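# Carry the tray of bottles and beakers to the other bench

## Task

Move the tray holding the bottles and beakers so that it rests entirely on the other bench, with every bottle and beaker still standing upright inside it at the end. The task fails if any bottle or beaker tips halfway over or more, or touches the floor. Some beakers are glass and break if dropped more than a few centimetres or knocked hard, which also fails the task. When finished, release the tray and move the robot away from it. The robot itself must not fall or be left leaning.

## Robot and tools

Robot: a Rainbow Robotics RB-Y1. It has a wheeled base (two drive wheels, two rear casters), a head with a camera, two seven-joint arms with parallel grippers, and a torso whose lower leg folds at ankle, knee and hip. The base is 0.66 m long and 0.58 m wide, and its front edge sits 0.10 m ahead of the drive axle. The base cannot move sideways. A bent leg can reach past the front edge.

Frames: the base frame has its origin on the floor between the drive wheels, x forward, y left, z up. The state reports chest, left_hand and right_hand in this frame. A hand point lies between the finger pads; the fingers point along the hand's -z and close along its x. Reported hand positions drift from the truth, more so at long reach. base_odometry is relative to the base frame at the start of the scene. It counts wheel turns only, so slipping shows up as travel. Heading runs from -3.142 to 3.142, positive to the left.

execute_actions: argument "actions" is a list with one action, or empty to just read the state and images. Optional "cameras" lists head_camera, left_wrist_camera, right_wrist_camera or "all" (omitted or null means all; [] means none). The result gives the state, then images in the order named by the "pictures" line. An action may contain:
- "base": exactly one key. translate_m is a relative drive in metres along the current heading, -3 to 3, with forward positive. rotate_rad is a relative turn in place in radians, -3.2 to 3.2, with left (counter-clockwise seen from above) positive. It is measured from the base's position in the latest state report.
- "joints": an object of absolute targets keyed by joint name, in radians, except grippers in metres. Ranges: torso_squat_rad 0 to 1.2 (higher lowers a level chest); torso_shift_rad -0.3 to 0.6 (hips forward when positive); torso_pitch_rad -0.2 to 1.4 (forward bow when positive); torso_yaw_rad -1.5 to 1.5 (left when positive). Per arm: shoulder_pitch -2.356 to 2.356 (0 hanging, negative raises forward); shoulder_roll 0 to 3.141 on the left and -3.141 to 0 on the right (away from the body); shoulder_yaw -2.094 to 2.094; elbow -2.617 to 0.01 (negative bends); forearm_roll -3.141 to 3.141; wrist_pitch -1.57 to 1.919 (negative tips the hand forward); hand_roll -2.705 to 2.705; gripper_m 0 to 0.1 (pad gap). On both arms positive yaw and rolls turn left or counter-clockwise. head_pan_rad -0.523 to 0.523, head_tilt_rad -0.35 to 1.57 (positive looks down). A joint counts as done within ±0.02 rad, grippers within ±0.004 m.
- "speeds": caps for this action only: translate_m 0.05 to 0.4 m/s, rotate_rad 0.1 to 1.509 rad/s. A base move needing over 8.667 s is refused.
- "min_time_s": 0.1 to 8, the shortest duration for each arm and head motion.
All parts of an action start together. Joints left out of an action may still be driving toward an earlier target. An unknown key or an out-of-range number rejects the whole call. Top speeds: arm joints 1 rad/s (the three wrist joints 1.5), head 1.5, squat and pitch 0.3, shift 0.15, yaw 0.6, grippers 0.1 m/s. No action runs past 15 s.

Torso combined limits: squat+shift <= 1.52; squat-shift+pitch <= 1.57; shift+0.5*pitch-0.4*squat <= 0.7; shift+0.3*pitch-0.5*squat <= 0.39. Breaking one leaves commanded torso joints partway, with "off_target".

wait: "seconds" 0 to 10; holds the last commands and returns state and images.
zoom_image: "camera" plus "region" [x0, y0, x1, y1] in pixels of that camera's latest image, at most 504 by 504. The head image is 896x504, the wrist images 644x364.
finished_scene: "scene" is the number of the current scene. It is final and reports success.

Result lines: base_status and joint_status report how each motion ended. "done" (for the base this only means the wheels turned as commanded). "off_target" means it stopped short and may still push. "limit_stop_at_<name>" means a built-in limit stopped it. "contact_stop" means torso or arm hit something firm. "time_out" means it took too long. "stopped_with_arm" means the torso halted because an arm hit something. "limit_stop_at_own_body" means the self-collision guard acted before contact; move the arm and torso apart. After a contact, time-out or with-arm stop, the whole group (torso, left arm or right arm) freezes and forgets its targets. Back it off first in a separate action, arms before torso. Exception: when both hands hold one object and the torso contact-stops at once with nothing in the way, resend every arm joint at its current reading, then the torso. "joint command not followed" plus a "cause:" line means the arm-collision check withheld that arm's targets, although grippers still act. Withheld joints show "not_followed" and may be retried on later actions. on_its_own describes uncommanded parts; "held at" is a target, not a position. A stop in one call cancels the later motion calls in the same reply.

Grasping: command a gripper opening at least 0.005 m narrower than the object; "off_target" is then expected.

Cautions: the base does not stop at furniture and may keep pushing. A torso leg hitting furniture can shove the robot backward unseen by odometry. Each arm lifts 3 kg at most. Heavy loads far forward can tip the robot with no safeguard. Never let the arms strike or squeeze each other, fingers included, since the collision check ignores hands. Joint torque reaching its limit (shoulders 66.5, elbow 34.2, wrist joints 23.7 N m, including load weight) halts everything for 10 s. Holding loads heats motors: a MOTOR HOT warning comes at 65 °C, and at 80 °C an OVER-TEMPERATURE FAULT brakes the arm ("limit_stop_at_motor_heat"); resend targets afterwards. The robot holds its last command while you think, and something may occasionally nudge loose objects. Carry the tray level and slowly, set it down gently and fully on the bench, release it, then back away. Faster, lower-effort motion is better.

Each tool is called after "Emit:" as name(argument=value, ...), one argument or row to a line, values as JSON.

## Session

Emit:
execute_actions(
  actions=[],
  cameras=["head_camera"],
)

Scene clock: 0.00 s.
base_odometry: x=+0.000 y=+0.000 heading=+0.000 (m, m, rad; odometry frame)
base_status: not commanded
joint_positions: torso_squat_rad=+0.350 torso_shift_rad=+0.000 torso_pitch_rad=-0.001 torso_yaw_rad=-0.001 left_shoulder_pitch_rad=-0.010 left_shoulder_roll_rad=+0.017 left_shoulder_yaw_rad=-0.035 left_elbow_rad=-0.126 left_forearm_roll_rad=+0.048 left_wrist_pitch_rad=+0.022 left_hand_roll_rad=-0.003 left_gripper_m=+0.101 right_shoulder_pitch_rad=+0.019 right_shoulder_roll_rad=-0.043 right_shoulder_yaw_rad=+0.017 right_elbow_rad=-0.142 right_forearm_roll_rad=+0.010 right_wrist_pitch_rad=+0.004 right_hand_roll_rad=-0.027 right_gripper_m=+0.099 head_pan_rad=+0.001 head_tilt_rad=+0.401
joint_status: not commanded
chest: x=-0.2282 y=-0.0010 z=+1.2474 quat_wxyz=(+1.000, +0.001, +0.000, +0.000) (m; base frame)
left_hand: x=-0.1640 y=+0.2305 z=+0.5653 quat_wxyz=(+0.998, +0.006, -0.057, +0.003) (m; base frame)
right_hand: x=-0.1732 y=-0.2516 z=+0.5644 quat_wxyz=(+0.998, -0.019, -0.060, -0.002) (m; base frame)
pictures: head_camera
Images, in order (width x height): head_camera 896x504.

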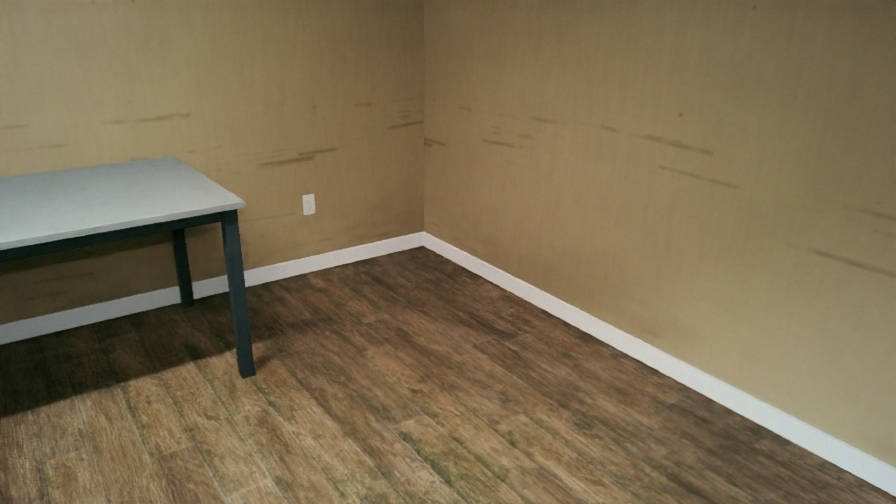

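Emit:
execute_actions(
  actions=[
    {"base":{"rotate_rad":0.57},"joints":{"left_shoulder_pitch_rad":-1.03,"right_shoulder_pitch_rad":-1.03,"left_shoulder_roll_rad":0.25,"right_shoulder_roll_rad":-0.25,"left_shoulder_yaw_rad":0.33,"right_shoulder_yaw_rad":-0.28,"left_forearm_roll_rad":0,"right_forearm_roll_rad":0,"left_elbow_rad":-1.25,"right_elbow_rad":-1.25,"left_wrist_pitch_rad":1.87,"right_wrist_pitch_rad":1.87,"left_hand_roll_rad":1.52,"right_hand_roll_rad":-1.56,"torso_squat_rad":0.1,"torso_pitch_rad":0.3,"torso_shift_rad":0.15,"head_tilt_rad":0,"left_gripper_m":0.05,"right_gripper_m":0.05}},
  ],
  cameras=["head_camera"],
)

Emit:
execute_actions(
  actions=[
    {"base":{"rotate_rad":3.14}},
  ],
  cameras=["head_camera"],
)

Scene clock: 2.80 s.
base_odometry: x=+0.000 y=+0.000 heading=+0.569 (m, m, rad; odometry frame)
base_status: done
joint_positions: torso_squat_rad=+0.100 torso_shift_rad=+0.150 torso_pitch_rad=+0.300 torso_yaw_rad=-0.001 left_shoulder_pitch_rad=-1.030 left_shoulder_roll_rad=+0.250 left_shoulder_yaw_rad=+0.330 left_elbow_rad=-1.250 left_forearm_roll_rad=+0.000 left_wrist_pitch_rad=+1.870 left_hand_roll_rad=+1.520 left_gripper_m=+0.050 right_shoulder_pitch_rad=-1.030 right_shoulder_roll_rad=-0.250 right_shoulder_yaw_rad=-0.280 right_elbow_rad=-1.250 right_forearm_roll_rad=+0.000 right_wrist_pitch_rad=+1.870 right_hand_roll_rad=-1.560 right_gripper_m=+0.050 head_pan_rad=+0.001 head_tilt_rad=+0.000
joint_status: all done
chest: x=-0.0325 y=-0.0011 z=+1.2648 quat_wxyz=(+0.989, +0.001, +0.149, +0.000) (m; base frame)
left_hand: x=+0.4688 y=+0.2701 z=+1.0016 quat_wxyz=(+0.697, -0.021, -0.056, +0.714) (m; base frame)
right_hand: x=+0.4687 y=-0.2658 z=+1.0004 quat_wxyz=(+0.696, +0.011, -0.064, -0.715) (m; base frame)
pictures: head_camera
Images, in order (width x height): head_camera 896x504.

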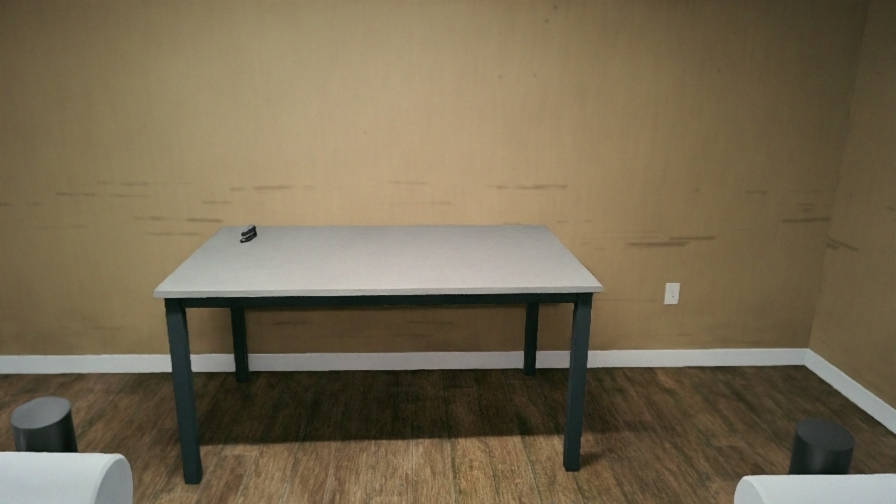

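Scene clock: 8.17 s.
base_odometry: x=+0.000 y=+0.000 heading=-2.575 (m, m, rad; odometry frame)
base_status: done
joint_positions: torso_squat_rad=+0.100 torso_shift_rad=+0.150 torso_pitch_rad=+0.300 torso_yaw_rad=-0.001 left_shoulder_pitch_rad=-1.030 left_shoulder_roll_rad=+0.250 left_shoulder_yaw_rad=+0.330 left_elbow_rad=-1.250 left_forearm_roll_rad=+0.000 left_wrist_pitch_rad=+1.870 left_hand_roll_rad=+1.520 left_gripper_m=+0.050 right_shoulder_pitch_rad=-1.030 right_shoulder_roll_rad=-0.250 right_shoulder_yaw_rad=-0.280 right_elbow_rad=-1.250 right_forearm_roll_rad=+0.000 right_wrist_pitch_rad=+1.870 right_hand_roll_rad=-1.560 right_gripper_m=+0.050 head_pan_rad=+0.001 head_tilt_rad=+0.000
joint_status: not commanded
chest: x=-0.0325 y=-0.0011 z=+1.2648 quat_wxyz=(+0.989, +0.001, +0.149, +0.000) (m; base frame)
left_hand: x=+0.4688 y=+0.2701 z=+1.0016 quat_wxyz=(+0.697, -0.021, -0.056, +0.714) (m; base frame)
right_hand: x=+0.4687 y=-0.2659 z=+1.0004 quat_wxyz=(+0.696, +0.011, -0.064, -0.715) (m; base frame)
pictures: head_camera
Images, in order (width x height): head_camera 896x504.

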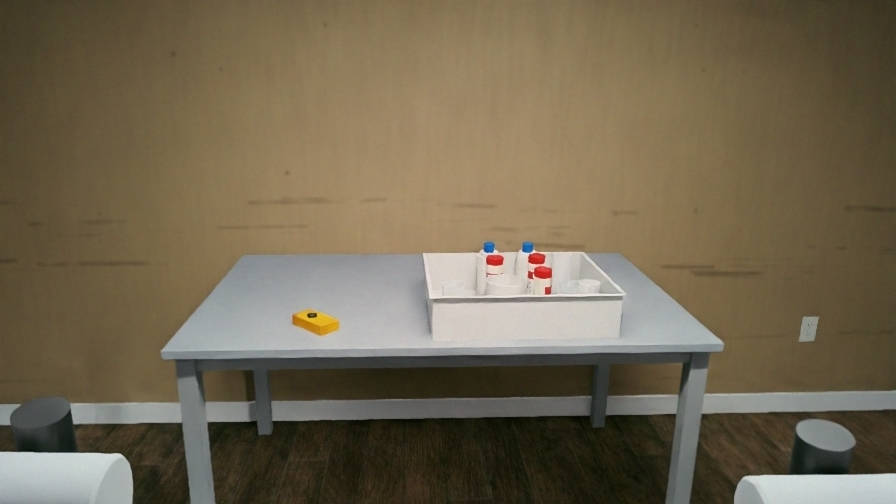

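Emit:
execute_actions(
  actions=[
    {"base":{"rotate_rad":-0.3}},
  ],
  cameras=[],
)

Emit:
execute_actions(
  actions=[
    {"base":{"translate_m":0.8}},
  ],
  cameras=[],
)

Emit:
execute_actions(
  actions=[
    {"base":{"rotate_rad":0.32},"joints":{"head_tilt_rad":0.3}},
  ],
  cameras=["head_camera"],
)

Emit:
execute_actions(
  actions=[
    {"base":{"translate_m":0.35},"joints":{"head_tilt_rad":0.6}},
  ],
)

Scene clock: 10.40 s.
base_odometry: x=+0.000 y=+0.000 heading=-2.874 (m, m, rad; odometry frame)
base_status: done
joint_positions: torso_squat_rad=+0.100 torso_shift_rad=+0.150 torso_pitch_rad=+0.300 torso_yaw_rad=-0.001 left_shoulder_pitch_rad=-1.030 left_shoulder_roll_rad=+0.250 left_shoulder_yaw_rad=+0.330 left_elbow_rad=-1.250 left_forearm_roll_rad=+0.000 left_wrist_pitch_rad=+1.870 left_hand_roll_rad=+1.520 left_gripper_m=+0.050 right_shoulder_pitch_rad=-1.030 right_shoulder_roll_rad=-0.250 right_shoulder_yaw_rad=-0.280 right_elbow_rad=-1.250 right_forearm_roll_rad=+0.000 right_wrist_pitch_rad=+1.870 right_hand_roll_rad=-1.560 right_gripper_m=+0.050 head_pan_rad=+0.001 head_tilt_rad=+0.000
joint_status: not commanded
chest: x=-0.0325 y=-0.0011 z=+1.2648 quat_wxyz=(+0.989, +0.001, +0.149, +0.000) (m; base frame)
left_hand: x=+0.4688 y=+0.2701 z=+1.0016 quat_wxyz=(+0.697, -0.021, -0.056, +0.714) (m; base frame)
right_hand: x=+0.4687 y=-0.2659 z=+1.0004 quat_wxyz=(+0.696, +0.011, -0.064, -0.715) (m; base frame)
pictures: none
No camera images: the call's "cameras" was empty. Leave "cameras" out to get every camera's image.

Scene clock: 13.87 s.
base_odometry: x=-0.772 y=-0.212 heading=-2.873 (m, m, rad; odometry frame)
base_status: done
joint_positions: torso_squat_rad=+0.100 torso_shift_rad=+0.150 torso_pitch_rad=+0.300 torso_yaw_rad=-0.001 left_shoulder_pitch_rad=-1.030 left_shoulder_roll_rad=+0.250 left_shoulder_yaw_rad=+0.330 left_elbow_rad=-1.250 left_forearm_roll_rad=+0.000 left_wrist_pitch_rad=+1.870 left_hand_roll_rad=+1.520 left_gripper_m=+0.050 right_shoulder_pitch_rad=-1.030 right_shoulder_roll_rad=-0.250 right_shoulder_yaw_rad=-0.280 right_elbow_rad=-1.250 right_forearm_roll_rad=+0.000 right_wrist_pitch_rad=+1.870 right_hand_roll_rad=-1.560 right_gripper_m=+0.050 head_pan_rad=+0.001 head_tilt_rad=+0.000
joint_status: not commanded
chest: x=-0.0325 y=-0.0011 z=+1.2648 quat_wxyz=(+0.989, +0.001, +0.149, +0.000) (m; base frame)
left_hand: x=+0.4687 y=+0.2701 z=+1.0015 quat_wxyz=(+0.697, -0.021, -0.055, +0.714) (m; base frame)
right_hand: x=+0.4687 y=-0.2659 z=+1.0004 quat_wxyz=(+0.696, +0.011, -0.064, -0.715) (m; base frame)
pictures: none
No camera images: the call's "cameras" was empty. Leave "cameras" out to get every camera's image.

Scene clock: 15.80 s.
base_odometry: x=-0.772 y=-0.212 heading=-2.553 (m, m, rad; odometry frame)
base_status: done
joint_positions: torso_squat_rad=+0.100 torso_shift_rad=+0.150 torso_pitch_rad=+0.300 torso_yaw_rad=-0.001 left_shoulder_pitch_rad=-1.030 left_shoulder_roll_rad=+0.250 left_shoulder_yaw_rad=+0.330 left_elbow_rad=-1.250 left_forearm_roll_rad=+0.000 left_wrist_pitch_rad=+1.870 left_hand_roll_rad=+1.520 left_gripper_m=+0.050 right_shoulder_pitch_rad=-1.030 right_shoulder_roll_rad=-0.250 right_shoulder_yaw_rad=-0.280 right_elbow_rad=-1.250 right_forearm_roll_rad=+0.000 right_wrist_pitch_rad=+1.870 right_hand_roll_rad=-1.560 right_gripper_m=+0.050 head_pan_rad=+0.001 head_tilt_rad=+0.300
joint_status: all done
chest: x=-0.0325 y=-0.0011 z=+1.2648 quat_wxyz=(+0.989, +0.001, +0.149, +0.000) (m; base frame)
left_hand: x=+0.4687 y=+0.2701 z=+1.0015 quat_wxyz=(+0.697, -0.021, -0.055, +0.714) (m; base frame)
right_hand: x=+0.4686 y=-0.2659 z=+1.0004 quat_wxyz=(+0.696, +0.011, -0.064, -0.715) (m; base frame)
pictures: head_camera
Images, in order (width x height): head_camera 896x504.

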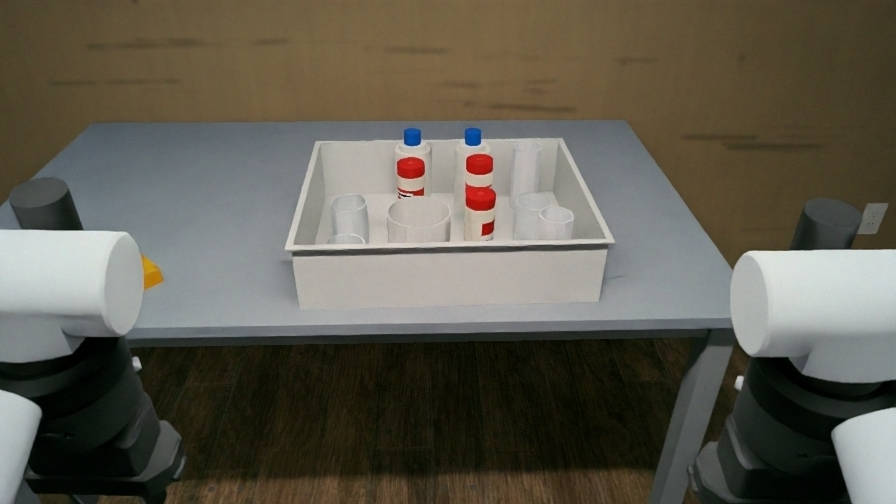

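Scene clock: 18.03 s.
base_odometry: x=-1.063 y=-0.407 heading=-2.553 (m, m, rad; odometry frame)
base_status: done
joint_positions: torso_squat_rad=+0.100 torso_shift_rad=+0.150 torso_pitch_rad=+0.300 torso_yaw_rad=-0.001 left_shoulder_pitch_rad=-1.030 left_shoulder_roll_rad=+0.250 left_shoulder_yaw_rad=+0.330 left_elbow_rad=-1.250 left_forearm_roll_rad=+0.000 left_wrist_pitch_rad=+1.870 left_hand_roll_rad=+1.520 left_gripper_m=+0.050 right_shoulder_pitch_rad=-1.030 right_shoulder_roll_rad=-0.250 right_shoulder_yaw_rad=-0.280 right_elbow_rad=-1.250 right_forearm_roll_rad=+0.000 right_wrist_pitch_rad=+1.870 right_hand_roll_rad=-1.560 right_gripper_m=+0.050 head_pan_rad=+0.001 head_tilt_rad=+0.600
joint_status: all done
chest: x=-0.0325 y=-0.0011 z=+1.2648 quat_wxyz=(+0.989, +0.001, +0.149, +0.000) (m; base frame)
left_hand: x=+0.4687 y=+0.2701 z=+1.0015 quat_wxyz=(+0.697, -0.021, -0.055, +0.714) (m; base frame)
right_hand: x=+0.4687 y=-0.2659 z=+1.0003 quat_wxyz=(+0.696, +0.011, -0.064, -0.715) (m; base frame)
pictures: head_camera, left_wrist_camera, right_wrist_camera
Images, in order (width x height): head_camera 896x504, left_wrist_camera 644x364, right_wrist_camera 644x364.

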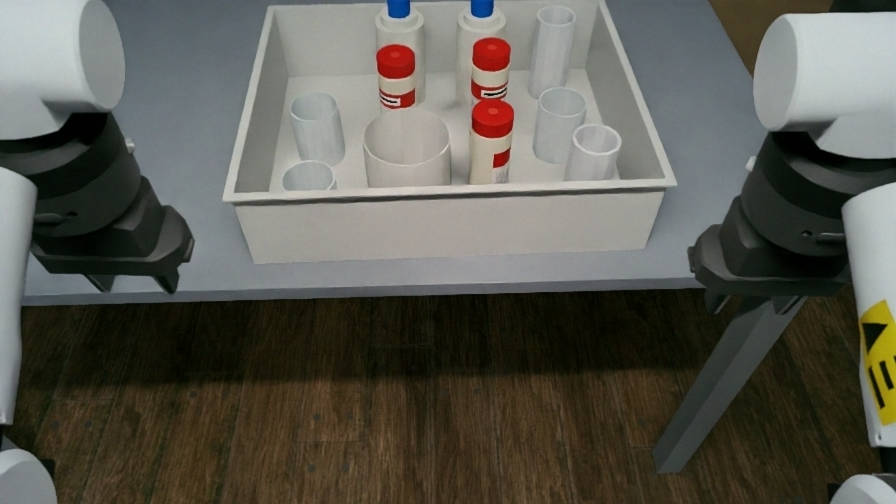

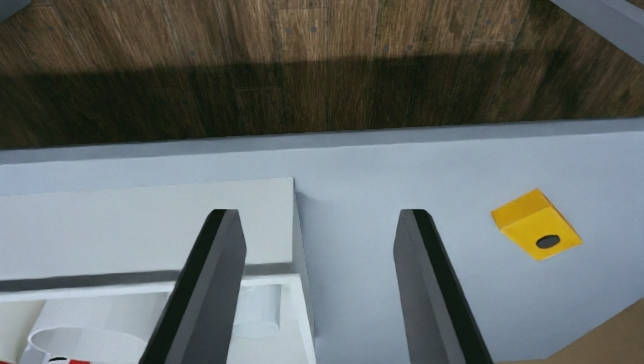

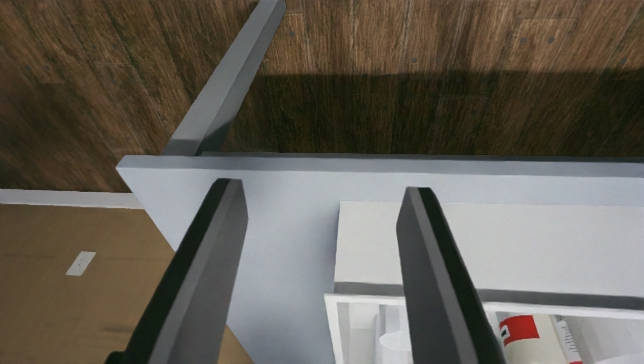

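Emit:
execute_actions(
  actions=[
    {"base":{"rotate_rad":-0.15}},
  ],
  cameras=[],
)

Emit:
execute_actions(
  actions=[
    {"base":{"translate_m":0.27}},
  ],
  cameras=[],
)

Emit:
execute_actions(
  actions=[
    {"base":{"rotate_rad":0.19},"joints":{"head_tilt_rad":0.75}},
  ],
  cameras=["head_camera"],
)

Emit:
execute_actions(
  actions=[
    {"base":{"translate_m":0.17},"speeds":{"translate_m":0.15}},
  ],
)

Scene clock: 19.90 s.
base_odometry: x=-1.063 y=-0.407 heading=-2.703 (m, m, rad; odometry frame)
base_status: done
joint_positions: torso_squat_rad=+0.100 torso_shift_rad=+0.150 torso_pitch_rad=+0.300 torso_yaw_rad=-0.001 left_shoulder_pitch_rad=-1.030 left_shoulder_roll_rad=+0.250 left_shoulder_yaw_rad=+0.330 left_elbow_rad=-1.250 left_forearm_roll_rad=+0.000 left_wrist_pitch_rad=+1.870 left_hand_roll_rad=+1.520 left_gripper_m=+0.050 right_shoulder_pitch_rad=-1.030 right_shoulder_roll_rad=-0.250 right_shoulder_yaw_rad=-0.280 right_elbow_rad=-1.250 right_forearm_roll_rad=+0.000 right_wrist_pitch_rad=+1.870 right_hand_roll_rad=-1.560 right_gripper_m=+0.050 head_pan_rad=+0.001 head_tilt_rad=+0.600
joint_status: not commanded
chest: x=-0.0325 y=-0.0011 z=+1.2648 quat_wxyz=(+0.989, +0.001, +0.149, +0.000) (m; base frame)
left_hand: x=+0.4687 y=+0.2701 z=+1.0015 quat_wxyz=(+0.697, -0.021, -0.055, +0.714) (m; base frame)
right_hand: x=+0.4687 y=-0.2659 z=+1.0003 quat_wxyz=(+0.696, +0.011, -0.064, -0.715) (m; base frame)
pictures: none
No camera images: the call's "cameras" was empty. Leave "cameras" out to get every camera's image.

Scene clock: 22.00 s.
base_odometry: x=-1.307 y=-0.521 heading=-2.702 (m, m, rad; odometry frame)
base_status: done
joint_positions: torso_squat_rad=+0.100 torso_shift_rad=+0.150 torso_pitch_rad=+0.300 torso_yaw_rad=-0.001 left_shoulder_pitch_rad=-1.030 left_shoulder_roll_rad=+0.250 left_shoulder_yaw_rad=+0.330 left_elbow_rad=-1.250 left_forearm_roll_rad=+0.000 left_wrist_pitch_rad=+1.870 left_hand_roll_rad=+1.520 left_gripper_m=+0.050 right_shoulder_pitch_rad=-1.030 right_shoulder_roll_rad=-0.250 right_shoulder_yaw_rad=-0.280 right_elbow_rad=-1.250 right_forearm_roll_rad=+0.000 right_wrist_pitch_rad=+1.870 right_hand_roll_rad=-1.560 right_gripper_m=+0.050 head_pan_rad=+0.001 head_tilt_rad=+0.600
joint_status: not commanded
chest: x=-0.0325 y=-0.0011 z=+1.2648 quat_wxyz=(+0.989, +0.001, +0.149, +0.000) (m; base frame)
left_hand: x=+0.4687 y=+0.2701 z=+1.0015 quat_wxyz=(+0.697, -0.021, -0.055, +0.714) (m; base frame)
right_hand: x=+0.4687 y=-0.2659 z=+1.0004 quat_wxyz=(+0.696, +0.011, -0.064, -0.715) (m; base frame)
pictures: none
No camera images: the call's "cameras" was empty. Leave "cameras" out to get every camera's image.

Scene clock: 23.57 s.
base_odometry: x=-1.308 y=-0.522 heading=-2.513 (m, m, rad; odometry frame)
base_status: done
joint_positions: torso_squat_rad=+0.100 torso_shift_rad=+0.150 torso_pitch_rad=+0.300 torso_yaw_rad=-0.001 left_shoulder_pitch_rad=-1.030 left_shoulder_roll_rad=+0.250 left_shoulder_yaw_rad=+0.330 left_elbow_rad=-1.250 left_forearm_roll_rad=+0.000 left_wrist_pitch_rad=+1.870 left_hand_roll_rad=+1.520 left_gripper_m=+0.050 right_shoulder_pitch_rad=-1.030 right_shoulder_roll_rad=-0.250 right_shoulder_yaw_rad=-0.280 right_elbow_rad=-1.250 right_forearm_roll_rad=+0.000 right_wrist_pitch_rad=+1.870 right_hand_roll_rad=-1.560 right_gripper_m=+0.050 head_pan_rad=+0.001 head_tilt_rad=+0.750
joint_status: all done
chest: x=-0.0325 y=-0.0011 z=+1.2648 quat_wxyz=(+0.989, +0.001, +0.149, +0.000) (m; base frame)
left_hand: x=+0.4687 y=+0.2701 z=+1.0015 quat_wxyz=(+0.697, -0.021, -0.055, +0.714) (m; base frame)
right_hand: x=+0.4686 y=-0.2659 z=+1.0004 quat_wxyz=(+0.696, +0.011, -0.064, -0.715) (m; base frame)
pictures: head_camera
Images, in order (width x height): head_camera 896x504.

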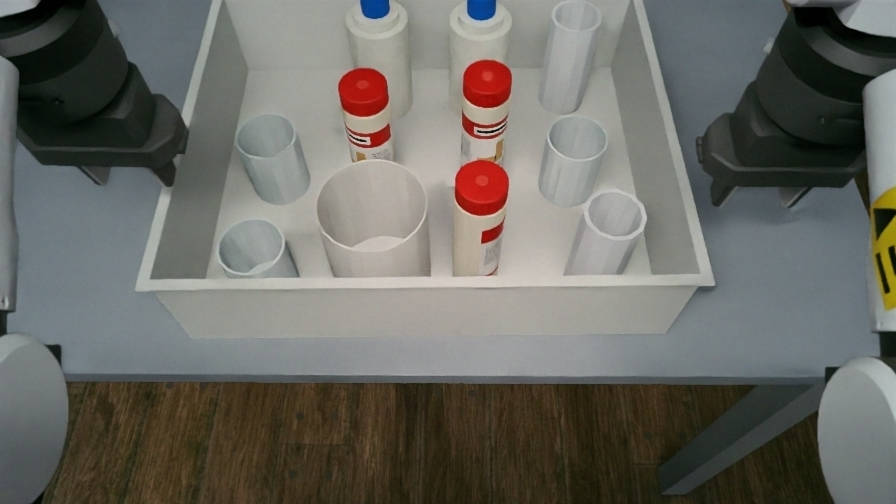

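Scene clock: 25.53 s.
base_odometry: x=-1.445 y=-0.622 heading=-2.513 (m, m, rad; odometry frame)
base_status: done
joint_positions: torso_squat_rad=+0.100 torso_shift_rad=+0.150 torso_pitch_rad=+0.300 torso_yaw_rad=-0.001 left_shoulder_pitch_rad=-1.030 left_shoulder_roll_rad=+0.250 left_shoulder_yaw_rad=+0.330 left_elbow_rad=-1.250 left_forearm_roll_rad=+0.000 left_wrist_pitch_rad=+1.870 left_hand_roll_rad=+1.520 left_gripper_m=+0.050 right_shoulder_pitch_rad=-1.030 right_shoulder_roll_rad=-0.250 right_shoulder_yaw_rad=-0.280 right_elbow_rad=-1.250 right_forearm_roll_rad=+0.000 right_wrist_pitch_rad=+1.870 right_hand_roll_rad=-1.560 right_gripper_m=+0.050 head_pan_rad=+0.001 head_tilt_rad=+0.750
joint_status: not commanded
chest: x=-0.0325 y=-0.0011 z=+1.2648 quat_wxyz=(+0.989, +0.001, +0.149, +0.000) (m; base frame)
left_hand: x=+0.4687 y=+0.2701 z=+1.0015 quat_wxyz=(+0.697, -0.021, -0.055, +0.714) (m; base frame)
right_hand: x=+0.4686 y=-0.2659 z=+1.0004 quat_wxyz=(+0.696, +0.011, -0.064, -0.715) (m; base frame)
pictures: head_camera, left_wrist_camera, right_wrist_camera
Images, in order (width x height): head_camera 896x504, left_wrist_camera 644x364, right_wrist_camera 644x364.

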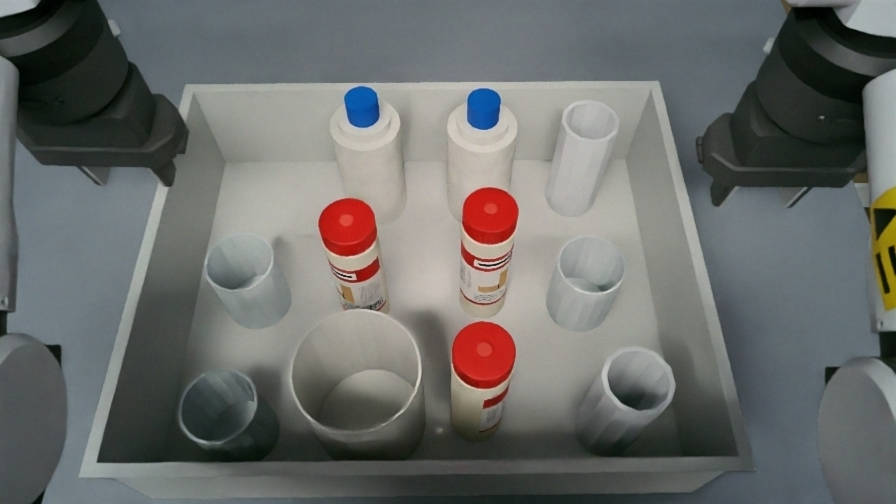

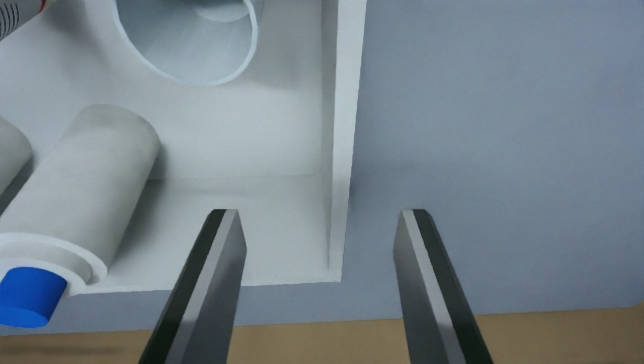

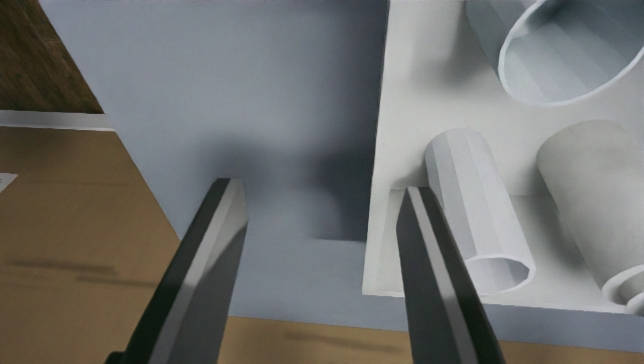

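Emit:
execute_actions(
  actions=[
    {"joints":{"right_shoulder_yaw_rad":-0.18,"right_hand_roll_rad":-1.6,"left_gripper_m":0.045,"right_gripper_m":0.045,"left_shoulder_yaw_rad":0.355,"left_hand_roll_rad":1.49,"torso_squat_rad":0.42}},
  ],
)

Scene clock: 27.73 s.
base_odometry: x=-1.445 y=-0.622 heading=-2.513 (m, m, rad; odometry frame)
base_status: not commanded
joint_positions: torso_squat_rad=+0.420 torso_shift_rad=+0.150 torso_pitch_rad=+0.300 torso_yaw_rad=-0.001 left_shoulder_pitch_rad=-1.030 left_shoulder_roll_rad=+0.250 left_shoulder_yaw_rad=+0.355 left_elbow_rad=-1.250 left_forearm_roll_rad=+0.000 left_wrist_pitch_rad=+1.870 left_hand_roll_rad=+1.490 left_gripper_m=+0.045 right_shoulder_pitch_rad=-1.030 right_shoulder_roll_rad=-0.250 right_shoulder_yaw_rad=-0.180 right_elbow_rad=-1.250 right_forearm_roll_rad=+0.000 right_wrist_pitch_rad=+1.870 right_hand_roll_rad=-1.600 right_gripper_m=+0.045 head_pan_rad=+0.001 head_tilt_rad=+0.750
joint_status: all done
chest: x=-0.0411 y=-0.0010 z=+1.2081 quat_wxyz=(+0.989, +0.001, +0.149, +0.000) (m; base frame)
left_hand: x=+0.4599 y=+0.2734 z=+0.9450 quat_wxyz=(+0.701, -0.026, -0.051, +0.711) (m; base frame)
right_hand: x=+0.4601 y=-0.2529 z=+0.9424 quat_wxyz=(+0.708, -0.011, -0.085, -0.701) (m; base frame)
pictures: head_camera, left_wrist_camera, right_wrist_camera
Images, in order (width x height): head_camera 896x504, left_wrist_camera 644x364, right_wrist_camera 644x364.

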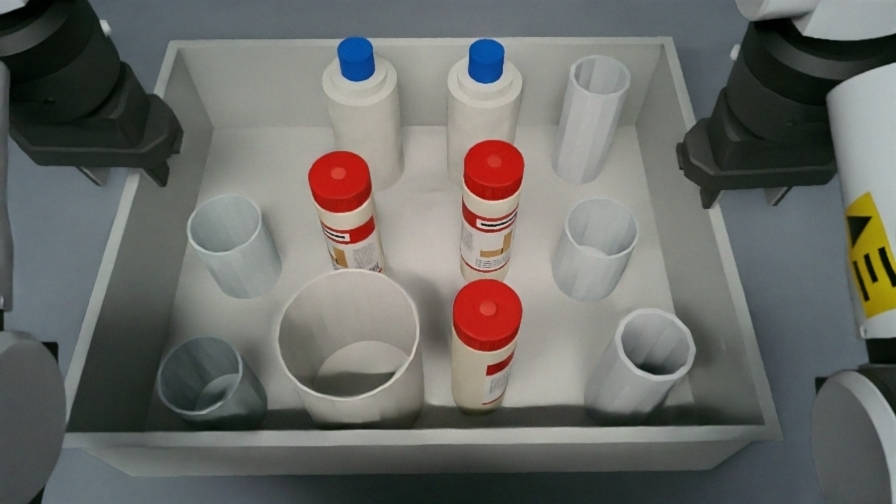

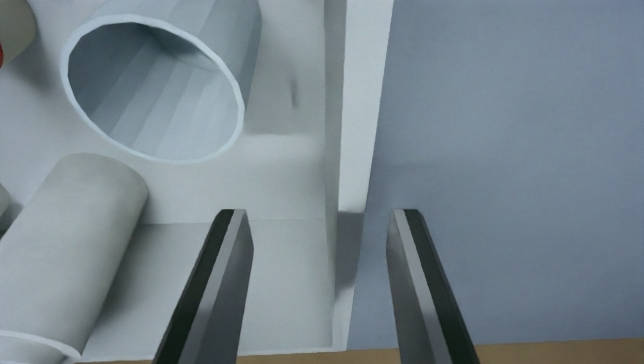

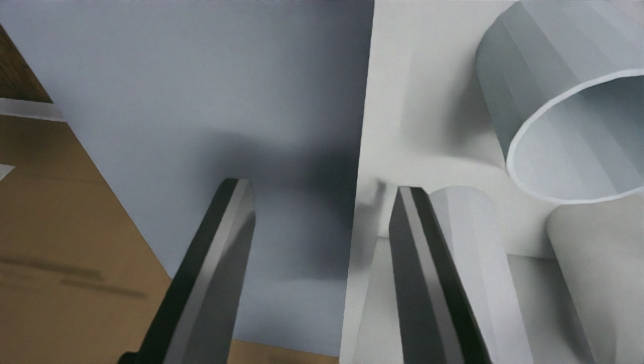

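Emit:
execute_actions(
  actions=[
    {"base":{"translate_m":0.015},"joints":{"right_shoulder_yaw_rad":-0.155,"right_hand_roll_rad":-1.63,"left_gripper_m":0.04,"right_gripper_m":0.04,"left_shoulder_yaw_rad":0.39,"left_hand_roll_rad":1.47,"torso_squat_rad":0.5}},
  ],
  cameras=["left_wrist_camera","right_wrist_camera"],
)

Emit:
execute_actions(
  actions=[
    {"joints":{"torso_squat_rad":0.57}},
  ],
)

Scene clock: 29.17 s.
base_odometry: x=-1.457 y=-0.630 heading=-2.513 (m, m, rad; odometry frame)
base_status: done
joint_positions: torso_squat_rad=+0.500 torso_shift_rad=+0.150 torso_pitch_rad=+0.300 torso_yaw_rad=-0.001 left_shoulder_pitch_rad=-1.030 left_shoulder_roll_rad=+0.250 left_shoulder_yaw_rad=+0.390 left_elbow_rad=-1.250 left_forearm_roll_rad=+0.000 left_wrist_pitch_rad=+1.870 left_hand_roll_rad=+1.470 left_gripper_m=+0.040 right_shoulder_pitch_rad=-1.030 right_shoulder_roll_rad=-0.250 right_shoulder_yaw_rad=-0.155 right_elbow_rad=-1.250 right_forearm_roll_rad=+0.000 right_wrist_pitch_rad=+1.870 right_hand_roll_rad=-1.630 right_gripper_m=+0.040 head_pan_rad=+0.001 head_tilt_rad=+0.750
joint_status: all done
chest: x=-0.0449 y=-0.0010 z=+1.1835 quat_wxyz=(+0.989, +0.001, +0.149, +0.000) (m; base frame)
left_hand: x=+0.4557 y=+0.2780 z=+0.9205 quat_wxyz=(+0.699, -0.034, -0.044, +0.713) (m; base frame)
right_hand: x=+0.4563 y=-0.2497 z=+0.9173 quat_wxyz=(+0.704, -0.015, -0.090, -0.704) (m; base frame)
pictures: left_wrist_camera, right_wrist_camera
Images, in order (width x height): left_wrist_camera 644x364, right_wrist_camera 644x364.

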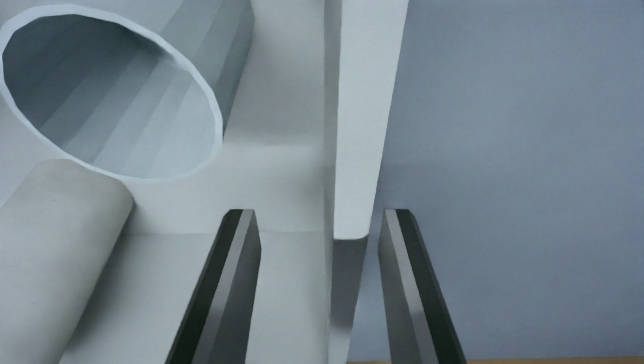

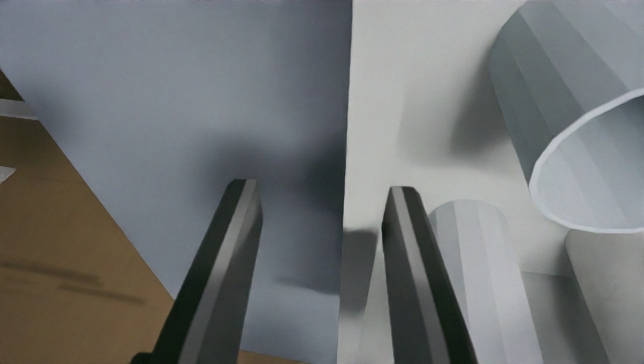

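Scene clock: 30.13 s.
base_odometry: x=-1.457 y=-0.630 heading=-2.513 (m, m, rad; odometry frame)
base_status: not commanded
joint_positions: torso_squat_rad=+0.570 torso_shift_rad=+0.150 torso_pitch_rad=+0.300 torso_yaw_rad=-0.001 left_shoulder_pitch_rad=-1.030 left_shoulder_roll_rad=+0.250 left_shoulder_yaw_rad=+0.390 left_elbow_rad=-1.250 left_forearm_roll_rad=+0.000 left_wrist_pitch_rad=+1.870 left_hand_roll_rad=+1.470 left_gripper_m=+0.040 right_shoulder_pitch_rad=-1.030 right_shoulder_roll_rad=-0.250 right_shoulder_yaw_rad=-0.155 right_elbow_rad=-1.250 right_forearm_roll_rad=+0.000 right_wrist_pitch_rad=+1.870 right_hand_roll_rad=-1.630 right_gripper_m=+0.040 head_pan_rad=+0.001 head_tilt_rad=+0.750
joint_status: all done
chest: x=-0.0486 y=-0.0010 z=+1.1588 quat_wxyz=(+0.989, +0.001, +0.149, +0.000) (m; base frame)
left_hand: x=+0.4519 y=+0.2780 z=+0.8958 quat_wxyz=(+0.699, -0.034, -0.044, +0.713) (m; base frame)
right_hand: x=+0.4525 y=-0.2497 z=+0.8926 quat_wxyz=(+0.704, -0.015, -0.090, -0.704) (m; base frame)
pictures: head_camera, left_wrist_camera, right_wrist_camera
Images, in order (width x height): head_camera 896x504, left_wrist_camera 644x364, right_wrist_camera 644x364.

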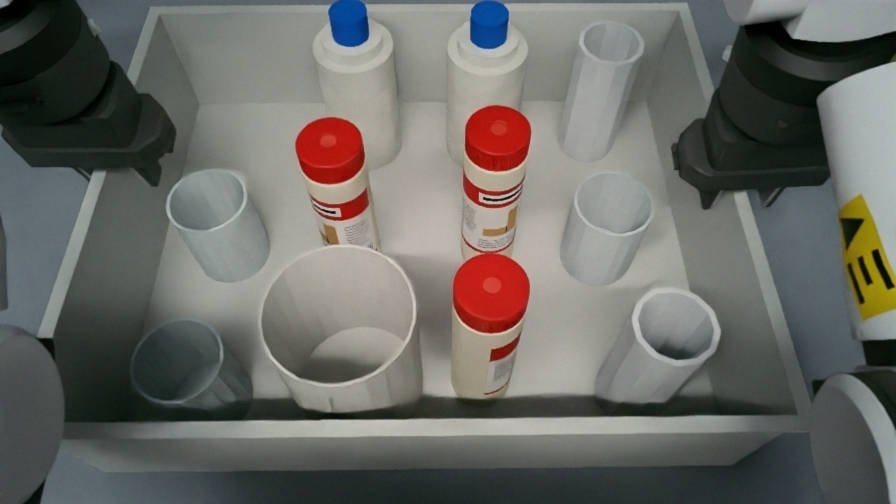

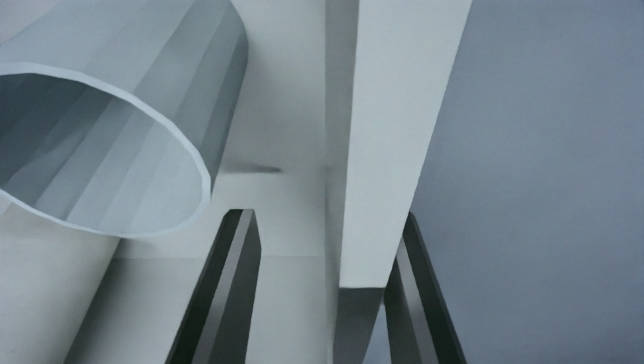

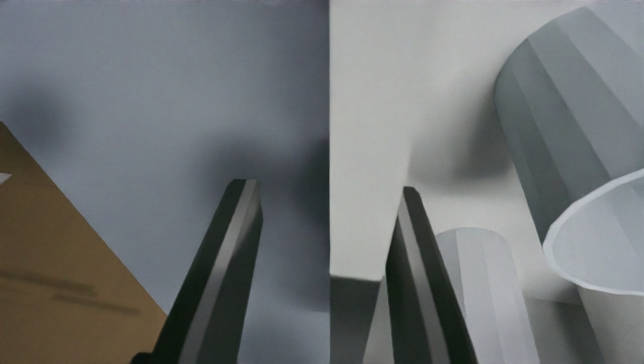

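Emit:
execute_actions(
  actions=[
    {"joints":{"right_shoulder_yaw_rad":-0.11,"right_hand_roll_rad":-1.66,"left_shoulder_yaw_rad":0.42,"left_hand_roll_rad":1.44}},
  ],
  cameras=[],
)

Emit:
execute_actions(
  actions=[
    {"joints":{"torso_squat_rad":0.6}},
  ],
  cameras=["left_wrist_camera","right_wrist_camera"],
)

Emit:
execute_actions(
  actions=[
    {"joints":{"left_gripper_m":0,"right_gripper_m":0}},
  ],
)

Scene clock: 31.23 s.
base_odometry: x=-1.457 y=-0.630 heading=-2.513 (m, m, rad; odometry frame)
base_status: not commanded
joint_positions: torso_squat_rad=+0.570 torso_shift_rad=+0.150 torso_pitch_rad=+0.300 torso_yaw_rad=-0.001 left_shoulder_pitch_rad=-1.030 left_shoulder_roll_rad=+0.250 left_shoulder_yaw_rad=+0.420 left_elbow_rad=-1.250 left_forearm_roll_rad=+0.000 left_wrist_pitch_rad=+1.870 left_hand_roll_rad=+1.440 left_gripper_m=+0.040 right_shoulder_pitch_rad=-1.030 right_shoulder_roll_rad=-0.250 right_shoulder_yaw_rad=-0.110 right_elbow_rad=-1.250 right_forearm_roll_rad=+0.000 right_wrist_pitch_rad=+1.870 right_hand_roll_rad=-1.660 right_gripper_m=+0.040 head_pan_rad=+0.001 head_tilt_rad=+0.750
joint_status: all done
chest: x=-0.0486 y=-0.0010 z=+1.1588 quat_wxyz=(+0.989, +0.001, +0.149, +0.000) (m; base frame)
left_hand: x=+0.4514 y=+0.2819 z=+0.8958 quat_wxyz=(+0.701, -0.041, -0.039, +0.711) (m; base frame)
right_hand: x=+0.4521 y=-0.2439 z=+0.8916 quat_wxyz=(+0.706, -0.024, -0.100, -0.701) (m; base frame)
pictures: none
No camera images: the call's "cameras" was empty. Leave "cameras" out to get every camera's image.

Scene clock: 31.97 s.
base_odometry: x=-1.457 y=-0.630 heading=-2.513 (m, m, rad; odometry frame)
base_status: not commanded
joint_positions: torso_squat_rad=+0.600 torso_shift_rad=+0.150 torso_pitch_rad=+0.300 torso_yaw_rad=-0.001 left_shoulder_pitch_rad=-1.030 left_shoulder_roll_rad=+0.250 left_shoulder_yaw_rad=+0.420 left_elbow_rad=-1.250 left_forearm_roll_rad=+0.000 left_wrist_pitch_rad=+1.870 left_hand_roll_rad=+1.440 left_gripper_m=+0.040 right_shoulder_pitch_rad=-1.030 right_shoulder_roll_rad=-0.250 right_shoulder_yaw_rad=-0.110 right_elbow_rad=-1.250 right_forearm_roll_rad=+0.000 right_wrist_pitch_rad=+1.870 right_hand_roll_rad=-1.660 right_gripper_m=+0.040 head_pan_rad=+0.001 head_tilt_rad=+0.750
joint_status: all done
chest: x=-0.0503 y=-0.0010 z=+1.1474 quat_wxyz=(+0.989, +0.001, +0.149, +0.000) (m; base frame)
left_hand: x=+0.4497 y=+0.2819 z=+0.8843 quat_wxyz=(+0.701, -0.041, -0.039, +0.711) (m; base frame)
right_hand: x=+0.4504 y=-0.2439 z=+0.8801 quat_wxyz=(+0.706, -0.024, -0.100, -0.701) (m; base frame)
pictures: left_wrist_camera, right_wrist_camera
Images, in order (width x height): left_wrist_camera 644x364, right_wrist_camera 644x364.

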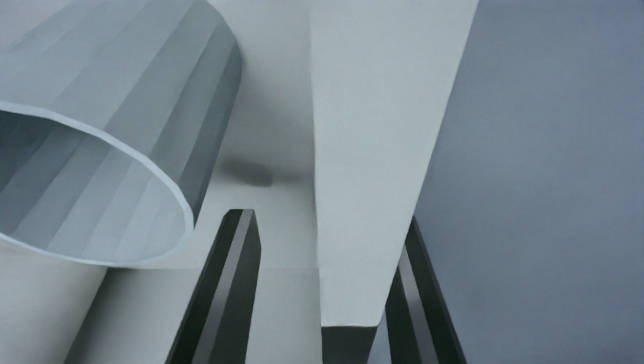

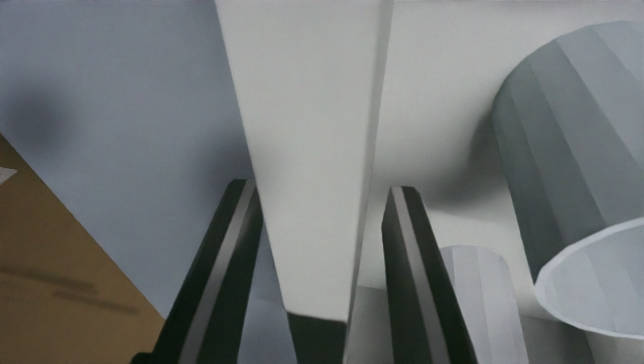

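Scene clock: 32.87 s.
base_odometry: x=-1.457 y=-0.630 heading=-2.513 (m, m, rad; odometry frame)
base_status: not commanded
joint_positions: torso_squat_rad=+0.600 torso_shift_rad=+0.150 torso_pitch_rad=+0.300 torso_yaw_rad=-0.001 left_shoulder_pitch_rad=-1.030 left_shoulder_roll_rad=+0.251 left_shoulder_yaw_rad=+0.420 left_elbow_rad=-1.250 left_forearm_roll_rad=+0.000 left_wrist_pitch_rad=+1.870 left_hand_roll_rad=+1.440 left_gripper_m=+0.012 right_shoulder_pitch_rad=-1.030 right_shoulder_roll_rad=-0.251 right_shoulder_yaw_rad=-0.110 right_elbow_rad=-1.250 right_forearm_roll_rad=+0.000 right_wrist_pitch_rad=+1.870 right_hand_roll_rad=-1.660 right_gripper_m=+0.017 head_pan_rad=+0.001 head_tilt_rad=+0.750
joint_status: left_gripper_m off_target (ended at +0.012, target +0.000); right_gripper_m off_target (ended at +0.017, target +0.000)
chest: x=-0.0503 y=-0.0009 z=+1.1474 quat_wxyz=(+0.989, +0.001, +0.149, +0.000) (m; base frame)
left_hand: x=+0.4495 y=+0.2828 z=+0.8842 quat_wxyz=(+0.700, -0.040, -0.039, +0.712) (m; base frame)
right_hand: x=+0.4503 y=-0.2444 z=+0.8800 quat_wxyz=(+0.705, -0.024, -0.100, -0.701) (m; base frame)
pictures: head_camera, left_wrist_camera, right_wrist_camera
Images, in order (width x height): head_camera 896x504, left_wrist_camera 644x364, right_wrist_camera 644x364.

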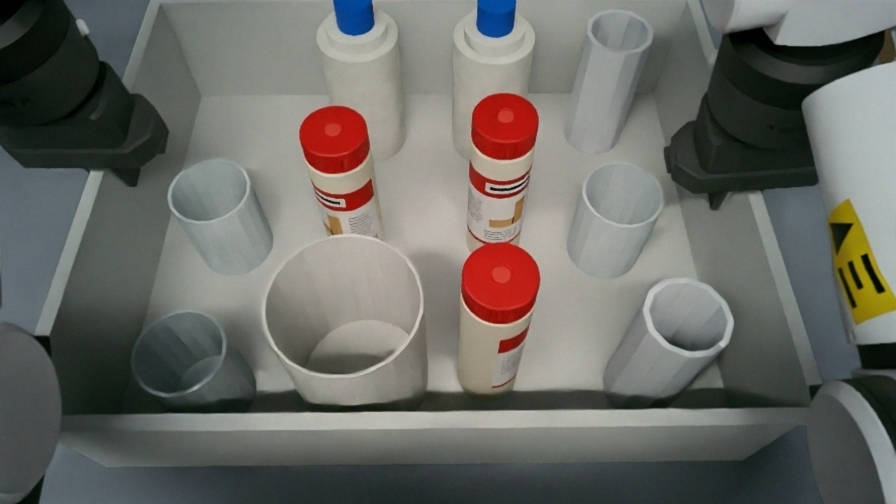

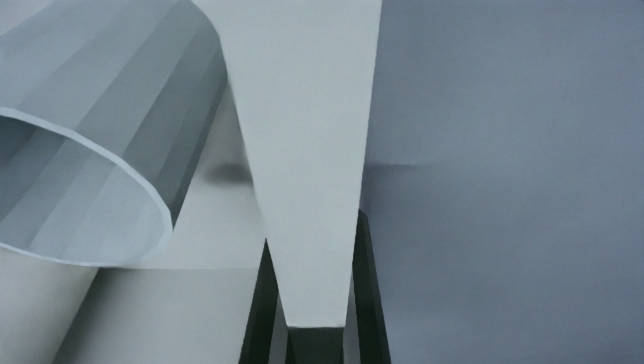

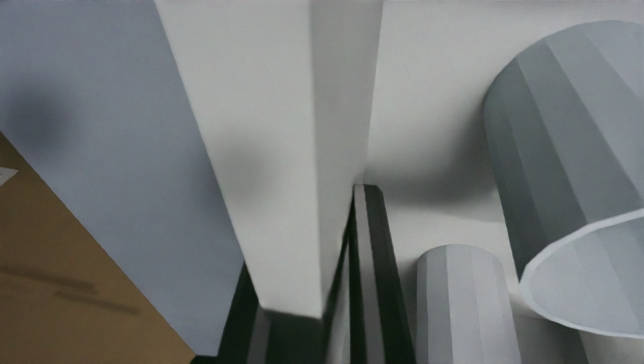

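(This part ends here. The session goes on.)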